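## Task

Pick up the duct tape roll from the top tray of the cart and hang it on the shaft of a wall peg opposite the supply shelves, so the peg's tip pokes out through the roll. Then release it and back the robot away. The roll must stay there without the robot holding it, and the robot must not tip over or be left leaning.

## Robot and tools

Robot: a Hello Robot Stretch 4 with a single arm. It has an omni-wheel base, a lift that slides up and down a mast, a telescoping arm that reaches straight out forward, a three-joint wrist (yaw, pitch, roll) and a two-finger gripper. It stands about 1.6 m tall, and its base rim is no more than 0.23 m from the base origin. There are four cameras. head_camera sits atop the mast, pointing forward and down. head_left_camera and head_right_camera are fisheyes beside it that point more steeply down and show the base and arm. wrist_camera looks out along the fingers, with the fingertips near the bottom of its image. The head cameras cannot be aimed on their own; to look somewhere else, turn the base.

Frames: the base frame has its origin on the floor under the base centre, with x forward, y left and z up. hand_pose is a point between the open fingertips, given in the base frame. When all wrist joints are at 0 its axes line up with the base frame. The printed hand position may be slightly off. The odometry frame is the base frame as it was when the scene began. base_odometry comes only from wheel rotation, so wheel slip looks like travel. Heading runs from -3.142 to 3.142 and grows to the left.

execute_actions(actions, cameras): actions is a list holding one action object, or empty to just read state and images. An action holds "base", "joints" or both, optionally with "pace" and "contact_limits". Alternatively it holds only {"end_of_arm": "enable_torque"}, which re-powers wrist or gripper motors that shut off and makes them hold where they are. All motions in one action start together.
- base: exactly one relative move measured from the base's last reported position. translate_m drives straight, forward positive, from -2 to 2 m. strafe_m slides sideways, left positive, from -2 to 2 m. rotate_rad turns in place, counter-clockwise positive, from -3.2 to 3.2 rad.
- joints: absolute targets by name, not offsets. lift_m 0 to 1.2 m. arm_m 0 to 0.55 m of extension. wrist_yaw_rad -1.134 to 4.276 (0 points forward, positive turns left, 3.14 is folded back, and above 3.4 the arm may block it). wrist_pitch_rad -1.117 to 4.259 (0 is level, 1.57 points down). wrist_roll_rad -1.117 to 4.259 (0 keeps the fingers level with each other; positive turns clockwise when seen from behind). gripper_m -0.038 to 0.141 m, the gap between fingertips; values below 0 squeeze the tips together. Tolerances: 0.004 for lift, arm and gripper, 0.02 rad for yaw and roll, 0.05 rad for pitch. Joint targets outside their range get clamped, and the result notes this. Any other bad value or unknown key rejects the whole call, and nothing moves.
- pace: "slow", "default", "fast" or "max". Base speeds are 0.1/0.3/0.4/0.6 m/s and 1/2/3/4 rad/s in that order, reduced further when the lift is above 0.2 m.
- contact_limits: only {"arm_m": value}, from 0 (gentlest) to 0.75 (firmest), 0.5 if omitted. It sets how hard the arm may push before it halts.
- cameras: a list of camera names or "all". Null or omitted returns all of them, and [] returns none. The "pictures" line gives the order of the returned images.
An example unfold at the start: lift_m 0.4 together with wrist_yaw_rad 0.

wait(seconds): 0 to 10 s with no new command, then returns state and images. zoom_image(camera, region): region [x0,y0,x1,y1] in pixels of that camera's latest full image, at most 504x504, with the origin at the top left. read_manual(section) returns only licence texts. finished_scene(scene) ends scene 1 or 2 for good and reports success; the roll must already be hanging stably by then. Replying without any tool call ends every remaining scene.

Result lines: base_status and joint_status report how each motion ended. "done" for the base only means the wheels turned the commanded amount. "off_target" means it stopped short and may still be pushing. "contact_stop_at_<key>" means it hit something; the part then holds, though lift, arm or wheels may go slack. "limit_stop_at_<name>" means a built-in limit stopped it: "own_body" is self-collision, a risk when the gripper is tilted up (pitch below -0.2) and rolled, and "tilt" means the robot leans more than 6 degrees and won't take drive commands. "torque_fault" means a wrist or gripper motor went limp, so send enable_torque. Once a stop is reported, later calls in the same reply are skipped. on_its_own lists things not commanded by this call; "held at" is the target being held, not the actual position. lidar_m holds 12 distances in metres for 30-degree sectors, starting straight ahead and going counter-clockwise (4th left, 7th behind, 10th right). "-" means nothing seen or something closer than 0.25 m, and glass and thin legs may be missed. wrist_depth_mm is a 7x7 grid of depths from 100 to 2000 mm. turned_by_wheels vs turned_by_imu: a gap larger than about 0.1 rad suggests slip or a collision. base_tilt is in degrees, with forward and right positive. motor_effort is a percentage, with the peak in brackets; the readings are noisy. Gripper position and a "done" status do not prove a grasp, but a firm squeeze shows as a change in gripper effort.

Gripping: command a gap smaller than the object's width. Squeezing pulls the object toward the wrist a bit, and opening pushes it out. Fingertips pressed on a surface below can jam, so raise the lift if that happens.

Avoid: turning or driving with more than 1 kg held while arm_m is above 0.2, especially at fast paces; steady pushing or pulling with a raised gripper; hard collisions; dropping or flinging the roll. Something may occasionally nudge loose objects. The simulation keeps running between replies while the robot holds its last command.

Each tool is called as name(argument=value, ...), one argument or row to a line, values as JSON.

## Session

execute_actions(
  actions=[],
)

Scene clock: 0.00 s.
base_odometry: x=+0.000 y=+0.000 heading=+0.000 (m, m, rad; odometry frame)
turned_by_wheels: +0.000 (rad since the last result)
turned_by_imu: +0.000 (rad since the last result)
base_tilt: forward=-0.1 right=+0.6 (deg)
lidar_m: 1.78 1.88 1.95 2.03 2.08 1.68 1.92 2.29 2.16 2.31 1.85 1.32
base_status: not commanded
joint_positions: lift_m=+0.215 arm_m=+0.000 wrist_yaw_rad=+3.179 wrist_pitch_rad=+0.015 wrist_roll_rad=+0.009 gripper_m=+0.057
joint_status: not commanded
motor_effort: lift_m=+21 arm_m=-1 wrist_yaw_rad=+2 wrist_pitch_rad=-7 wrist_roll_rad=+0 gripper_m=-3 wheel_0=+0 wheel_1=+0 wheel_2=+0 (%)
hand_pose: x=-0.1207 y=+0.0766 z=+0.3890 quat_wxyz=(-0.019, -0.008, +0.004, +1.000) (m; base frame)
wrist_depth_mm: - 140 263 - - 1921 1808 / - 113 140 - - 1921 1808 / - 114 140 - - 1863 1756 / - 137 183 - - 1618 1708 / 220 - - - 1756 1661 1708 / 1255 1618 196 1708 214 1576 1661 / 931 976 1078 111 1060 1060 1118
pictures: head_camera, head_left_camera, head_right_camera, wrist_camera
camera_calibration (this result's frames):
wrist_camera: T_world_to_cam=[[-0.00225176, 0.999577, 0.0289928, -0.094206], [-0.0179335, 0.0289478, -0.99942, 0.444041], [-0.999837, -0.0027704, 0.0178608, 0.0980915], [0, 0, 0, 1]] pos_world=[0.105827, 0.0815839, 0.444763]
Images, in order (width x height): head_camera 420x560, head_left_camera 420x672, head_right_camera 420x672, wrist_camera 616x392.

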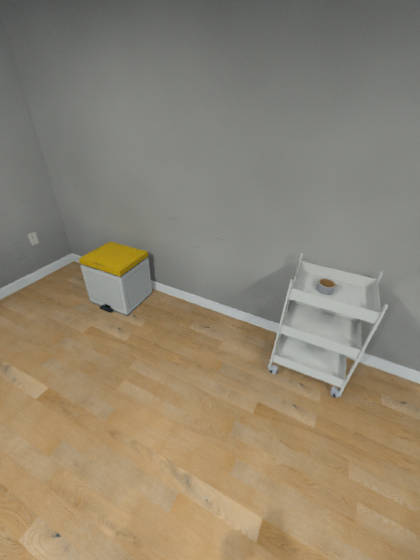

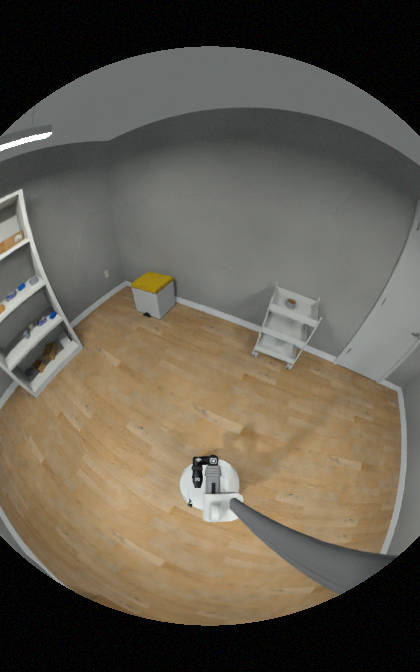

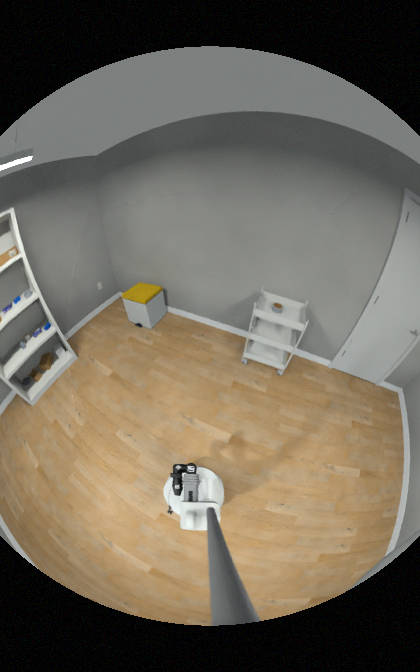

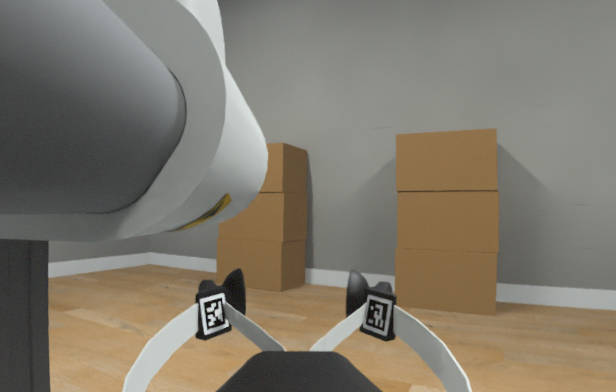

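execute_actions(
  actions=[
    {"base":{"rotate_rad":-0.42},"joints":{"lift_m":0.95,"wrist_yaw_rad":0,"gripper_m":0.14},"pace":"fast"},
  ],
  cameras=[],
)

execute_actions(
  actions=[
    {"base":{"translate_m":0.85},"joints":{"arm_m":0.45,"wrist_pitch_rad":1.57},"pace":"fast"},
  ],
  cameras=["head_camera","wrist_camera"],
)

Scene clock: 3.37 s.
base_odometry: x=+0.000 y=+0.000 heading=-0.420 (m, m, rad; odometry frame)
turned_by_wheels: -0.420 (rad since the last result)
turned_by_imu: -0.430 (rad since the last result)
base_tilt: forward=-0.1 right=+0.5 (deg)
lidar_m: 1.29 1.79 1.93 1.95 2.60 2.03 1.66 1.94 2.28 2.13 2.30 1.35
base_status: done
joint_positions: lift_m=+0.950 arm_m=+0.000 wrist_yaw_rad=+0.001 wrist_pitch_rad=+0.015 wrist_roll_rad=+0.009 gripper_m=+0.140
joint_status: all done
motor_effort: lift_m=+26(28) arm_m=+0(1) wrist_yaw_rad=+0(6) wrist_pitch_rad=-5(7) wrist_roll_rad=+0(0) gripper_m=-2(0) wheel_0=+0(2) wheel_1=-1(8) wheel_2=-1(5) (%)
hand_pose: x=+0.4593 y=-0.0873 z=+1.1234 quat_wxyz=(+1.000, +0.004, +0.008, +0.000) (m; base frame)
wrist_depth_mm: 1576 1537 1618 1499 1537 1537 1576 / 1499 1537 1537 1576 1537 1537 1537 / 1537 1537 1576 1576 1537 1537 1499 / 1537 1464 1537 1537 1537 1537 1499 / 1499 1537 1537 1499 1537 1499 1430 / 1537 208 1499 1499 219 1499 1499 / 1499 1576 1499 111 1499 1499 1499
pictures: none
No camera images: the call's "cameras" was empty. Leave "cameras" out to get every camera's image.

Scene clock: 7.20 s.
base_odometry: x=+0.776 y=-0.347 heading=-0.420 (m, m, rad; odometry frame)
turned_by_wheels: +0.000 (rad since the last result)
turned_by_imu: -0.003 (rad since the last result)
base_tilt: forward=-0.1 right=+0.5 (deg)
lidar_m: 0.47 0.93 1.30 1.97 2.02 2.91 2.53 2.69 2.38 2.31 1.20 0.49
base_status: done
joint_positions: lift_m=+0.950 arm_m=+0.449 wrist_yaw_rad=+0.000 wrist_pitch_rad=+1.570 wrist_roll_rad=+0.009 gripper_m=+0.140
joint_status: all done
motor_effort: lift_m=+26(26) arm_m=+4(3) wrist_yaw_rad=+1(1) wrist_pitch_rad=+1(4) wrist_roll_rad=-1(0) gripper_m=+1(1) wheel_0=+1(4) wheel_1=+0(6) wheel_2=+1(9) (%)
hand_pose: x=+0.6203 y=-0.0874 z=+0.8393 quat_wxyz=(+0.707, +0.003, +0.707, -0.003) (m; base frame)
wrist_depth_mm: 508 477 492 484 469 442 436 / 707 404 402 399 413 410 397 / 1042 399 407 410 410 418 402 / 1060 397 404 402 410 410 397 / 1042 397 402 404 404 407 392 / 1025 208 394 402 219 407 387 / 1008 392 392 111 402 402 364
pictures: head_camera, wrist_camera
camera_calibration (this result's frames):
wrist_camera: T_world_to_cam=[[0.0285187, -0.99896, 0.0355796, -0.140996], [-0.999017, -0.0296926, -0.0329133, 0.704365], [0.0339356, -0.0346059, -0.998825, 1.03982], [0, 0, 0, 1]] pos_world=[0.672407, -0.0839507, 1.0668]
Images, in order (width x height): head_camera 420x560, wrist_camera 616x392.

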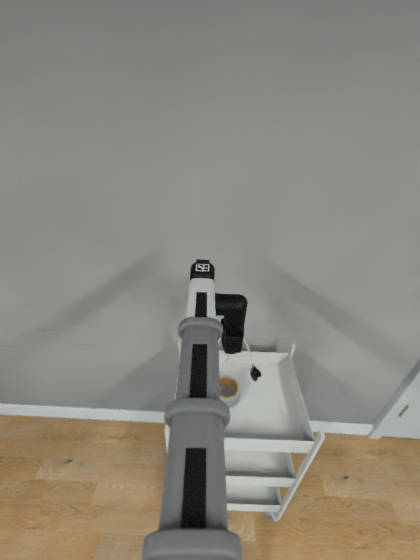

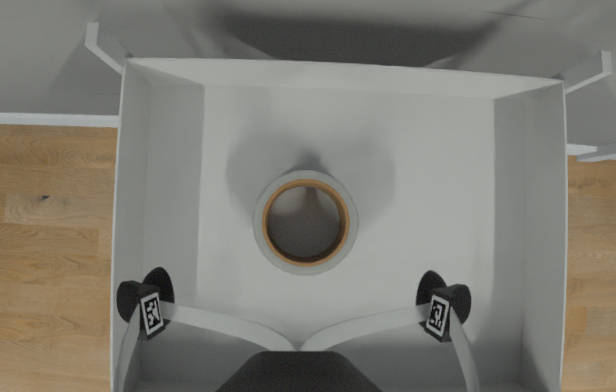

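execute_actions(
  actions=[
    {"base":{"strafe_m":-0.009},"joints":{"lift_m":0.812,"arm_m":0.492}},
  ],
  cameras=["wrist_camera"],
)

execute_actions(
  actions=[
    {"joints":{"gripper_m":0.05}},
  ],
  cameras=[],
)

execute_actions(
  actions=[
    {"joints":{"lift_m":0.96},"pace":"fast"},
  ],
  cameras=["wrist_camera"],
)

execute_actions(
  actions=[
    {"base":{"rotate_rad":-1.62},"joints":{"arm_m":0.1,"wrist_pitch_rad":0},"pace":"fast"},
  ],
)

Scene clock: 9.17 s.
base_odometry: x=+0.772 y=-0.355 heading=-0.420 (m, m, rad; odometry frame)
turned_by_wheels: +0.000 (rad since the last result)
turned_by_imu: -0.001 (rad since the last result)
base_tilt: forward=-0.1 right=+0.6 (deg)
lidar_m: 0.44 0.93 1.31 1.97 2.06 2.89 2.53 2.73 2.33 2.30 1.22 0.49
base_status: done
joint_positions: lift_m=+0.812 arm_m=+0.491 wrist_yaw_rad=+0.000 wrist_pitch_rad=+1.570 wrist_roll_rad=+0.009 gripper_m=+0.140
joint_status: all done
motor_effort: lift_m=+16(24) arm_m=+5(5) wrist_yaw_rad=+1(1) wrist_pitch_rad=-2(1) wrist_roll_rad=+0(0) gripper_m=+0(3) wheel_0=-1(8) wheel_1=-1(7) wheel_2=+1(0) (%)
hand_pose: x=+0.6622 y=-0.0874 z=+0.7022 quat_wxyz=(+0.707, +0.003, +0.707, -0.003) (m; base frame)
wrist_depth_mm: 216 291 291 286 351 353 357 / 237 266 267 270 268 257 250 / 252 266 267 270 272 274 276 / 253 263 265 268 267 272 274 / 256 262 263 265 268 271 272 / 256 208 256 263 219 268 271 / 253 257 259 111 265 266 267
pictures: wrist_camera
camera_calibration (this result's frames):
wrist_camera: T_world_to_cam=[[0.0285212, -0.99896, 0.0355754, -0.137309], [-0.999022, -0.0296899, -0.0327679, 0.741614], [0.0337901, -0.034606, -0.99883, 0.901479], [0, 0, 0, 1]] pos_world=[0.714343, -0.0839508, 0.92961]
Images, in order (width x height): wrist_camera 616x392.

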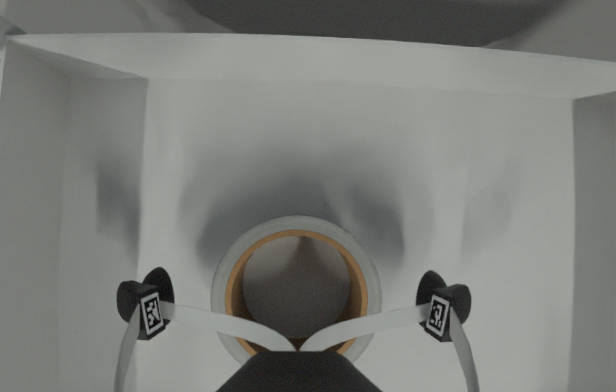

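Scene clock: 11.07 s.
base_odometry: x=+0.772 y=-0.355 heading=-0.420 (m, m, rad; odometry frame)
turned_by_wheels: +0.000 (rad since the last result)
turned_by_imu: -0.001 (rad since the last result)
base_tilt: forward=-0.1 right=+0.5 (deg)
lidar_m: 0.44 0.92 1.33 1.94 2.02 2.92 2.53 2.72 2.34 2.29 1.21 0.48
base_status: not commanded
joint_positions: lift_m=+0.812 arm_m=+0.491 wrist_yaw_rad=+0.000 wrist_pitch_rad=+1.570 wrist_roll_rad=+0.009 gripper_m=+0.050
joint_status: all done
motor_effort: lift_m=+16(16) arm_m=+5(5) wrist_yaw_rad=+1(1) wrist_pitch_rad=+0(1) wrist_roll_rad=+0(1) gripper_m=-17(20) wheel_0=-1(1) wheel_1=-1(1) wheel_2=+0(1) (%)
hand_pose: x=+0.6622 y=-0.0874 z=+0.7021 quat_wxyz=(+0.707, +0.003, +0.707, -0.003) (m; base frame)
wrist_depth_mm: 217 291 291 285 351 345 359 / 236 265 267 270 270 259 249 / 251 265 266 270 270 273 274 / 253 262 264 267 271 273 273 / 256 263 262 266 270 271 271 / 254 256 201 264 204 268 270 / 253 257 245 111 265 265 267
pictures: none
No camera images: the call's "cameras" was empty. Leave "cameras" out to get every camera's image.

Scene clock: 12.43 s.
base_odometry: x=+0.772 y=-0.355 heading=-0.420 (m, m, rad; odometry frame)
turned_by_wheels: +0.000 (rad since the last result)
turned_by_imu: -0.001 (rad since the last result)
base_tilt: forward=-0.1 right=+0.5 (deg)
lidar_m: 0.44 0.92 1.31 1.96 2.05 2.93 2.53 2.71 2.37 2.28 1.23 0.46
base_status: not commanded
joint_positions: lift_m=+0.960 arm_m=+0.491 wrist_yaw_rad=+0.000 wrist_pitch_rad=+1.570 wrist_roll_rad=+0.009 gripper_m=+0.050
joint_status: all done
motor_effort: lift_m=+27(31) arm_m=+5(5) wrist_yaw_rad=+1(1) wrist_pitch_rad=-1(3) wrist_roll_rad=+0(0) gripper_m=-18(20) wheel_0=-1(1) wheel_1=-1(1) wheel_2=+0(1) (%)
hand_pose: x=+0.6622 y=-0.0874 z=+0.8493 quat_wxyz=(+0.707, +0.003, +0.707, -0.003) (m; base frame)
wrist_depth_mm: 418 402 404 392 382 366 362 / 585 525 521 554 535 508 480 / 1078 413 415 418 418 424 387 / 1060 410 410 415 421 418 1118 / 1042 404 407 413 421 418 1098 / 1042 332 202 407 203 415 1078 / 1025 384 315 111 410 410 370
pictures: wrist_camera
camera_calibration (this result's frames):
wrist_camera: T_world_to_cam=[[0.0285208, -0.99896, 0.0355755, -0.142542], [-0.999022, -0.0296897, -0.0327713, 0.746444], [0.0337934, -0.0346061, -0.99883, 1.04841], [0, 0, 0, 1]] pos_world=[0.71435, -0.0839508, 1.07671]
Images, in order (width x height): wrist_camera 616x392.

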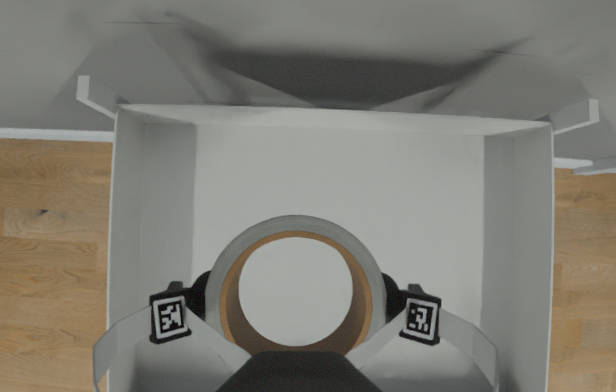

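Scene clock: 14.67 s.
base_odometry: x=+0.772 y=-0.355 heading=-2.040 (m, m, rad; odometry frame)
turned_by_wheels: -1.620 (rad since the last result)
turned_by_imu: -1.654 (rad since the last result)
base_tilt: forward=-0.1 right=+0.6 (deg)
lidar_m: 2.26 1.28 0.49 0.45 0.52 1.27 1.99 2.04 2.97 2.53 2.69 2.37
base_status: done
joint_positions: lift_m=+0.960 arm_m=+0.101 wrist_yaw_rad=+0.000 wrist_pitch_rad=+0.004 wrist_roll_rad=+0.009 gripper_m=+0.050
joint_status: all done
motor_effort: lift_m=+26(27) arm_m=-4(5) wrist_yaw_rad=+2(4) wrist_pitch_rad=-13(18) wrist_roll_rad=+0(1) gripper_m=-20(20) wheel_0=+1(7) wheel_1=+2(5) wheel_2=+0(5) (%)
hand_pose: x=+0.5602 y=-0.0875 z=+1.1366 quat_wxyz=(+1.000, +0.004, +0.002, +0.000) (m; base frame)
wrist_depth_mm: 1430 - 1921 - - - - / 1499 1983 - 1983 - - - / 1537 1921 1921 1983 - - - / 1576 1921 1983 1983 - - - / 1537 1921 1863 1921 1983 - - / 1537 1863 202 - 203 - - / 1537 1863 1098 111 1983 1983 -
pictures: head_camera, head_left_camera, head_right_camera, wrist_camera
camera_calibration (this result's frames):
wrist_camera: T_world_to_cam=[[-0.0358299, -0.998949, 0.0286025, -0.10599], [0.027985, -0.0296126, -0.99917, 1.17701], [0.998966, -0.0349997, 0.0290166, -0.370158], [0, 0, 0, 1]] pos_world=[0.333039, -0.0839794, 1.18981]
Images, in order (width x height): head_camera 420x560, head_left_camera 420x672, head_right_camera 420x672, wrist_camera 616x392.

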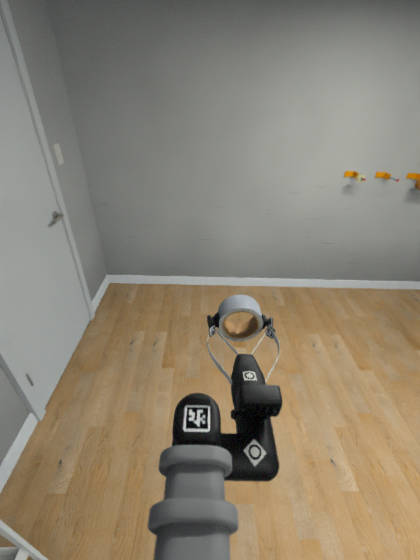

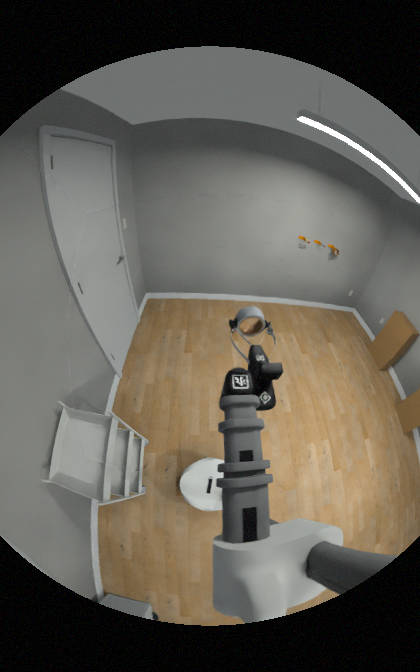

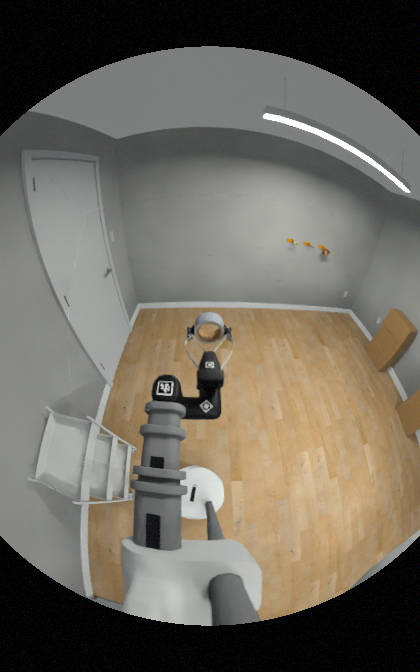

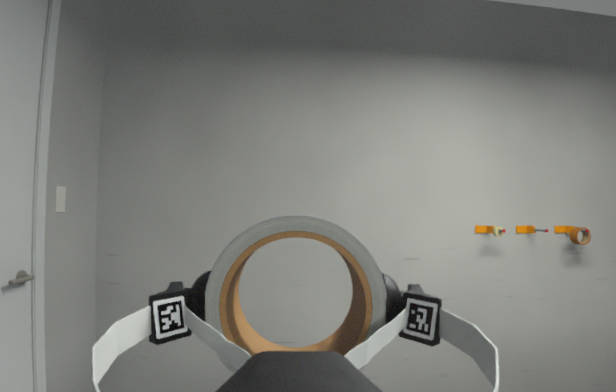

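execute_actions(
  actions=[
    {"base":{"strafe_m":-1.32},"joints":{"lift_m":0.83},"pace":"fast"},
  ],
  cameras=[],
)

execute_actions(
  actions=[
    {"base":{"translate_m":1.3},"pace":"fast"},
  ],
  cameras=["head_camera","wrist_camera"],
)

Scene clock: 19.83 s.
base_odometry: x=-0.405 y=+0.242 heading=-2.040 (m, m, rad; odometry frame)
turned_by_wheels: +0.000 (rad since the last result)
turned_by_imu: +0.001 (rad since the last result)
base_tilt: forward=+0.0 right=+0.5 (deg)
lidar_m: 2.15 2.38 2.29 1.77 2.22 2.01 1.93 2.21 1.60 1.18 1.29 1.72
base_status: done
joint_positions: lift_m=+0.830 arm_m=+0.101 wrist_yaw_rad=+0.000 wrist_pitch_rad=+0.004 wrist_roll_rad=+0.009 gripper_m=+0.050
joint_status: all done
motor_effort: lift_m=+17(26) arm_m=-4(5) wrist_yaw_rad=+1(2) wrist_pitch_rad=-14(13) wrist_roll_rad=+0(0) gripper_m=-20(20) wheel_0=+0(8) wheel_1=+1(10) wheel_2=+0(1) (%)
hand_pose: x=+0.5603 y=-0.0874 z=+1.0074 quat_wxyz=(+1.000, +0.004, +0.002, +0.000) (m; base frame)
wrist_depth_mm: 1983 1921 1983 - - - 1921 / 1921 - 1983 - - - 1921 / 1863 1921 1921 - - - 1983 / 1921 1983 1983 - - - 1983 / 1983 1983 1921 1983 - - 1921 / 1921 1863 202 1921 203 - 1921 / 1921 1921 1098 111 - - 1863
pictures: none
No camera images: the call's "cameras" was empty. Leave "cameras" out to get every camera's image.

Scene clock: 24.60 s.
base_odometry: x=-0.992 y=-0.918 heading=-2.040 (m, m, rad; odometry frame)
turned_by_wheels: +0.000 (rad since the last result)
turned_by_imu: -0.005 (rad since the last result)
base_tilt: forward=+0.1 right=+0.5 (deg)
lidar_m: 0.83 1.02 1.42 2.18 2.06 3.11 3.44 1.74 1.27 1.18 1.44 0.89
base_status: done
joint_positions: lift_m=+0.830 arm_m=+0.101 wrist_yaw_rad=+0.000 wrist_pitch_rad=+0.004 wrist_roll_rad=+0.009 gripper_m=+0.050
joint_status: not commanded
motor_effort: lift_m=+17(17) arm_m=-5(5) wrist_yaw_rad=+1(1) wrist_pitch_rad=-11(11) wrist_roll_rad=-1(0) gripper_m=-20(17) wheel_0=+0(6) wheel_1=+0(2) wheel_2=+1(10) (%)
hand_pose: x=+0.5602 y=-0.0874 z=+1.0074 quat_wxyz=(+1.000, +0.004, +0.002, +0.000) (m; base frame)
wrist_depth_mm: 676 676 699 707 715 732 732 / 676 676 691 707 715 723 741 / 668 676 683 699 715 715 732 / 668 661 683 691 707 715 723 / 654 668 676 683 699 715 715 / 661 661 202 691 204 707 715 / 661 654 449 111 691 699 707
pictures: head_camera, wrist_camera
camera_calibration (this result's frames):
wrist_camera: T_world_to_cam=[[-0.0354992, -0.99896, 0.0286014, -0.102384], [0.0280294, -0.0296034, -0.999169, 1.04788], [0.998977, -0.034668, 0.0290511, -0.366407], [0, 0, 0, 1]] pos_world=[0.333026, -0.083959, 1.06059]
Images, in order (width x height): head_camera 420x560, wrist_camera 616x392.

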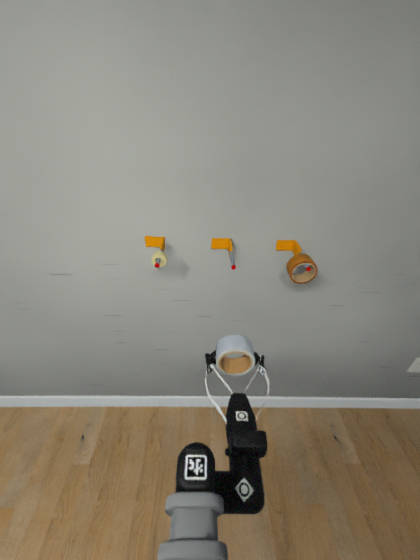

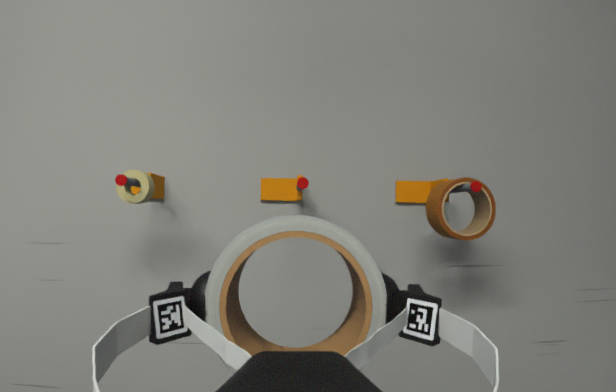

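execute_actions(
  actions=[
    {"base":{"strafe_m":-0.008},"joints":{"lift_m":0.912,"arm_m":0.3},"pace":"fast"},
  ],
  cameras=["wrist_camera"],
)

execute_actions(
  actions=[
    {"joints":{"arm_m":0.44},"contact_limits":{"arm_m":0.15},"pace":"slow"},
  ],
  cameras=["head_camera","wrist_camera"],
)

Scene clock: 26.33 s.
base_odometry: x=-1.000 y=-0.914 heading=-2.040 (m, m, rad; odometry frame)
turned_by_wheels: +0.000 (rad since the last result)
turned_by_imu: -0.001 (rad since the last result)
base_tilt: forward=-0.1 right=+0.5 (deg)
lidar_m: 0.83 1.04 1.41 2.20 2.04 3.13 3.46 1.73 1.29 1.17 1.45 0.90
base_status: done
joint_positions: lift_m=+0.912 arm_m=+0.299 wrist_yaw_rad=+0.000 wrist_pitch_rad=+0.004 wrist_roll_rad=+0.009 gripper_m=+0.050
joint_status: all done
motor_effort: lift_m=+27(29) arm_m=+5(3) wrist_yaw_rad=+0(3) wrist_pitch_rad=-11(14) wrist_roll_rad=+0(0) gripper_m=-21(20) wheel_0=-1(10) wheel_1=-1(9) wheel_2=+1(2) (%)
hand_pose: x=+0.7585 y=-0.0874 z=+1.0886 quat_wxyz=(+1.000, +0.004, +0.002, +0.000) (m; base frame)
wrist_depth_mm: 480 488 492 504 512 521 525 / 477 488 496 492 504 517 521 / 477 484 492 496 504 508 521 / 473 477 484 500 500 517 512 / 351 477 484 477 500 500 399 / 469 473 202 488 203 504 377 / 469 466 353 111 496 500 504
pictures: wrist_camera
camera_calibration (this result's frames):
wrist_camera: T_world_to_cam=[[-0.0352687, -0.998969, 0.0285971, -0.0977696], [0.0281579, -0.0295968, -0.999165, 1.12337], [0.998981, -0.034434, 0.0291727, -0.567002], [0, 0, 0, 1]] pos_world=[0.531344, -0.0839447, 1.14177]
Images, in order (width x height): wrist_camera 616x392.

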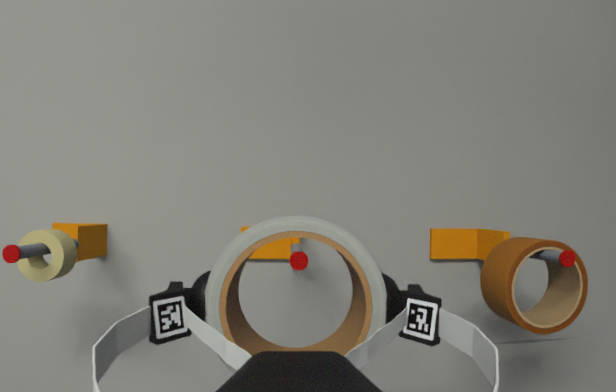

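Scene clock: 29.00 s.
base_odometry: x=-1.000 y=-0.914 heading=-2.040 (m, m, rad; odometry frame)
turned_by_wheels: +0.000 (rad since the last result)
turned_by_imu: -0.001 (rad since the last result)
base_tilt: forward=+0.0 right=+0.4 (deg)
lidar_m: 0.84 1.02 1.40 2.19 2.05 3.12 3.44 1.76 1.25 1.17 1.45 0.88
base_status: not commanded
joint_positions: lift_m=+0.912 arm_m=+0.439 wrist_yaw_rad=+0.000 wrist_pitch_rad=+0.004 wrist_roll_rad=+0.009 gripper_m=+0.050
joint_status: all done
motor_effort: lift_m=+27(27) arm_m=+5(3) wrist_yaw_rad=+0(1) wrist_pitch_rad=-11(12) wrist_roll_rad=+0(1) gripper_m=-19(20) wheel_0=-1(1) wheel_1=-1(1) wheel_2=+1(1) (%)
contact_limits: arm_m 0.15
hand_pose: x=+0.8985 y=-0.0874 z=+1.0886 quat_wxyz=(+1.000, +0.004, +0.002, +0.000) (m; base frame)
wrist_depth_mm: 349 349 355 357 364 370 373 / 343 345 353 357 359 366 370 / 343 347 351 355 357 366 373 / 340 343 345 353 357 364 368 / 338 343 343 343 359 357 351 / 334 340 202 347 204 357 366 / 332 338 289 111 351 357 362
pictures: head_camera, wrist_camera
camera_calibration (this result's frames):
wrist_camera: T_world_to_cam=[[-0.0352737, -0.998968, 0.0285969, -0.0928304], [0.028158, -0.0295968, -0.999165, 1.11943], [0.998981, -0.034439, 0.0291729, -0.706815], [0, 0, 0, 1]] pos_world=[0.671299, -0.083945, 1.14177]
Images, in order (width x height): head_camera 420x560, wrist_camera 616x392.

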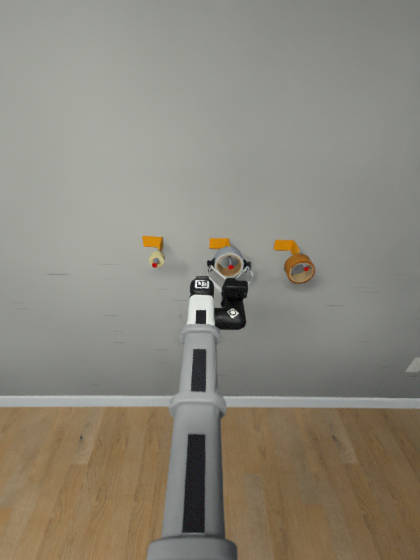

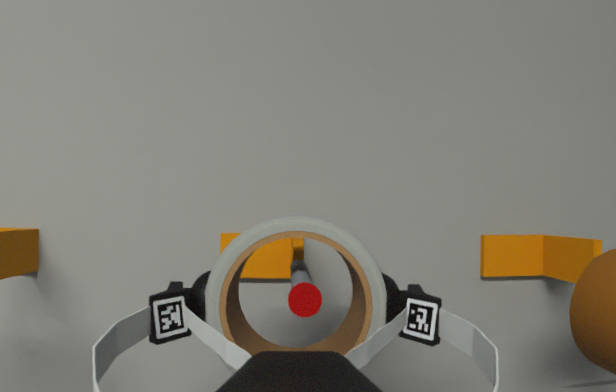

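execute_actions(
  actions=[
    {"joints":{"lift_m":0.893},"pace":"slow"},
  ],
  cameras=[],
)

execute_actions(
  actions=[
    {"joints":{"gripper_m":0.14}},
  ],
  cameras=[],
)

execute_actions(
  actions=[
    {"joints":{"arm_m":0.0},"base":{"translate_m":-0.2},"pace":"fast"},
  ],
  cameras=["head_camera","wrist_camera"],
)

Scene clock: 30.13 s.
base_odometry: x=-1.000 y=-0.914 heading=-2.040 (m, m, rad; odometry frame)
turned_by_wheels: +0.000 (rad since the last result)
turned_by_imu: +0.000 (rad since the last result)
base_tilt: forward=-0.2 right=+0.5 (deg)
lidar_m: 0.83 1.02 1.42 2.18 2.06 3.14 3.46 1.77 1.28 1.15 1.43 0.90
base_status: not commanded
joint_positions: lift_m=+0.893 arm_m=+0.439 wrist_yaw_rad=+0.000 wrist_pitch_rad=+0.004 wrist_roll_rad=+0.009 gripper_m=+0.050
joint_status: all done
motor_effort: lift_m=+16(26) arm_m=+5(5) wrist_yaw_rad=+1(1) wrist_pitch_rad=-13(12) wrist_roll_rad=+0(1) gripper_m=-15(19) wheel_0=-1(1) wheel_1=-1(1) wheel_2=+1(1) (%)
hand_pose: x=+0.8985 y=-0.0874 z=+1.0705 quat_wxyz=(+1.000, +0.004, +0.002, +0.000) (m; base frame)
wrist_depth_mm: 343 349 353 357 364 370 377 / 342 351 351 359 362 368 375 / 340 343 349 351 362 366 370 / 340 343 347 353 357 362 366 / 338 340 342 204 355 359 355 / 334 338 202 349 203 357 364 / 334 336 286 111 349 355 362
pictures: none
No camera images: the call's "cameras" was empty. Leave "cameras" out to get every camera's image.

Scene clock: 32.03 s.
base_odometry: x=-1.000 y=-0.914 heading=-2.040 (m, m, rad; odometry frame)
turned_by_wheels: +0.000 (rad since the last result)
turned_by_imu: -0.001 (rad since the last result)
base_tilt: forward=-0.1 right=+0.5 (deg)
lidar_m: 0.86 1.03 1.40 2.19 2.05 3.14 3.48 1.73 1.27 1.18 1.45 0.92
base_status: not commanded
joint_positions: lift_m=+0.893 arm_m=+0.439 wrist_yaw_rad=+0.000 wrist_pitch_rad=+0.002 wrist_roll_rad=+0.009 gripper_m=+0.140
joint_status: all done
motor_effort: lift_m=+16(16) arm_m=+5(5) wrist_yaw_rad=+0(1) wrist_pitch_rad=-7(14) wrist_roll_rad=+0(1) gripper_m=+0(18) wheel_0=-1(1) wheel_1=-1(1) wheel_2=+1(1) (%)
hand_pose: x=+0.8985 y=-0.0874 z=+1.0709 quat_wxyz=(+1.000, +0.004, +0.001, +0.000) (m; base frame)
wrist_depth_mm: 345 351 353 359 366 370 377 / 343 347 353 357 364 368 373 / 342 347 349 353 359 364 373 / 340 342 347 353 359 364 368 / 338 340 345 220 362 359 353 / 334 206 263 347 219 359 362 / 330 338 340 111 351 355 362
pictures: none
No camera images: the call's "cameras" was empty. Leave "cameras" out to get every camera's image.

Scene clock: 34.03 s.
base_odometry: x=-0.909 y=-0.736 heading=-2.040 (m, m, rad; odometry frame)
turned_by_wheels: +0.000 (rad since the last result)
turned_by_imu: +0.000 (rad since the last result)
base_tilt: forward=+0.0 right=+0.5 (deg)
lidar_m: 1.04 1.25 1.70 2.19 1.97 3.01 3.23 2.19 1.41 1.17 1.56 1.08
base_status: done
joint_positions: lift_m=+0.893 arm_m=+0.001 wrist_yaw_rad=+0.000 wrist_pitch_rad=+0.002 wrist_roll_rad=+0.009 gripper_m=+0.140
joint_status: all done
motor_effort: lift_m=+16(16) arm_m=-5(6) wrist_yaw_rad=+1(0) wrist_pitch_rad=-5(7) wrist_roll_rad=-1(1) gripper_m=+0(2) wheel_0=+1(8) wheel_1=+2(8) wheel_2=-1(8) (%)
hand_pose: x=+0.4602 y=-0.0875 z=+1.0710 quat_wxyz=(+1.000, +0.004, +0.001, +0.000) (m; base frame)
wrist_depth_mm: 976 991 991 1025 1025 1042 1042 / 960 991 976 1008 1008 1042 1060 / 946 991 991 991 1025 1025 1042 / 946 960 976 991 1008 1025 1025 / 946 960 960 1008 1008 1025 1025 / 946 207 960 991 220 1025 1042 / 917 960 960 111 991 991 1008
pictures: head_camera, wrist_camera
camera_calibration (this result's frames):
wrist_camera: T_world_to_cam=[[-0.035701, -0.998955, 0.0285332, -0.107628], [0.0299356, -0.0296076, -0.999113, 1.1133], [0.998914, -0.0348152, 0.0309613, -0.270409], [0, 0, 0, 1]] pos_world=[0.232945, -0.0839681, 1.12376]
Images, in order (width x height): head_camera 420x560, wrist_camera 616x392.

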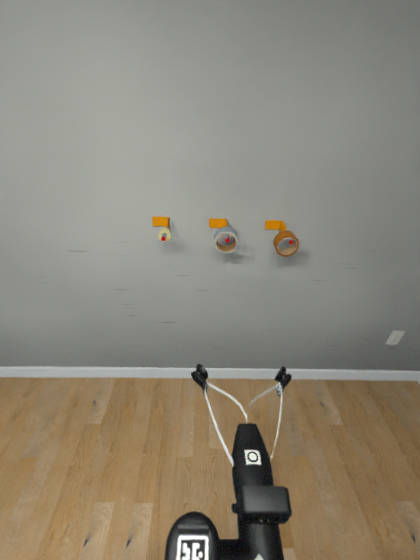

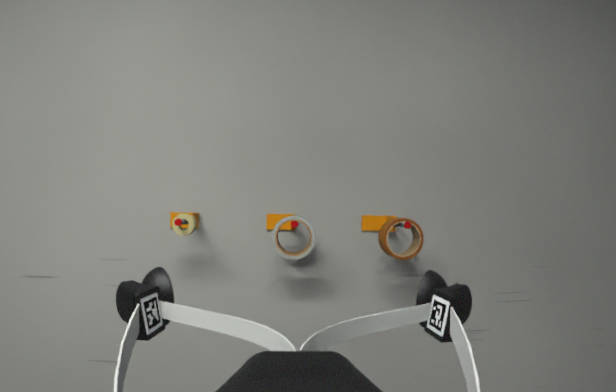

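finished_scene(
  scene=2,
)

The scene is finished: the task was done.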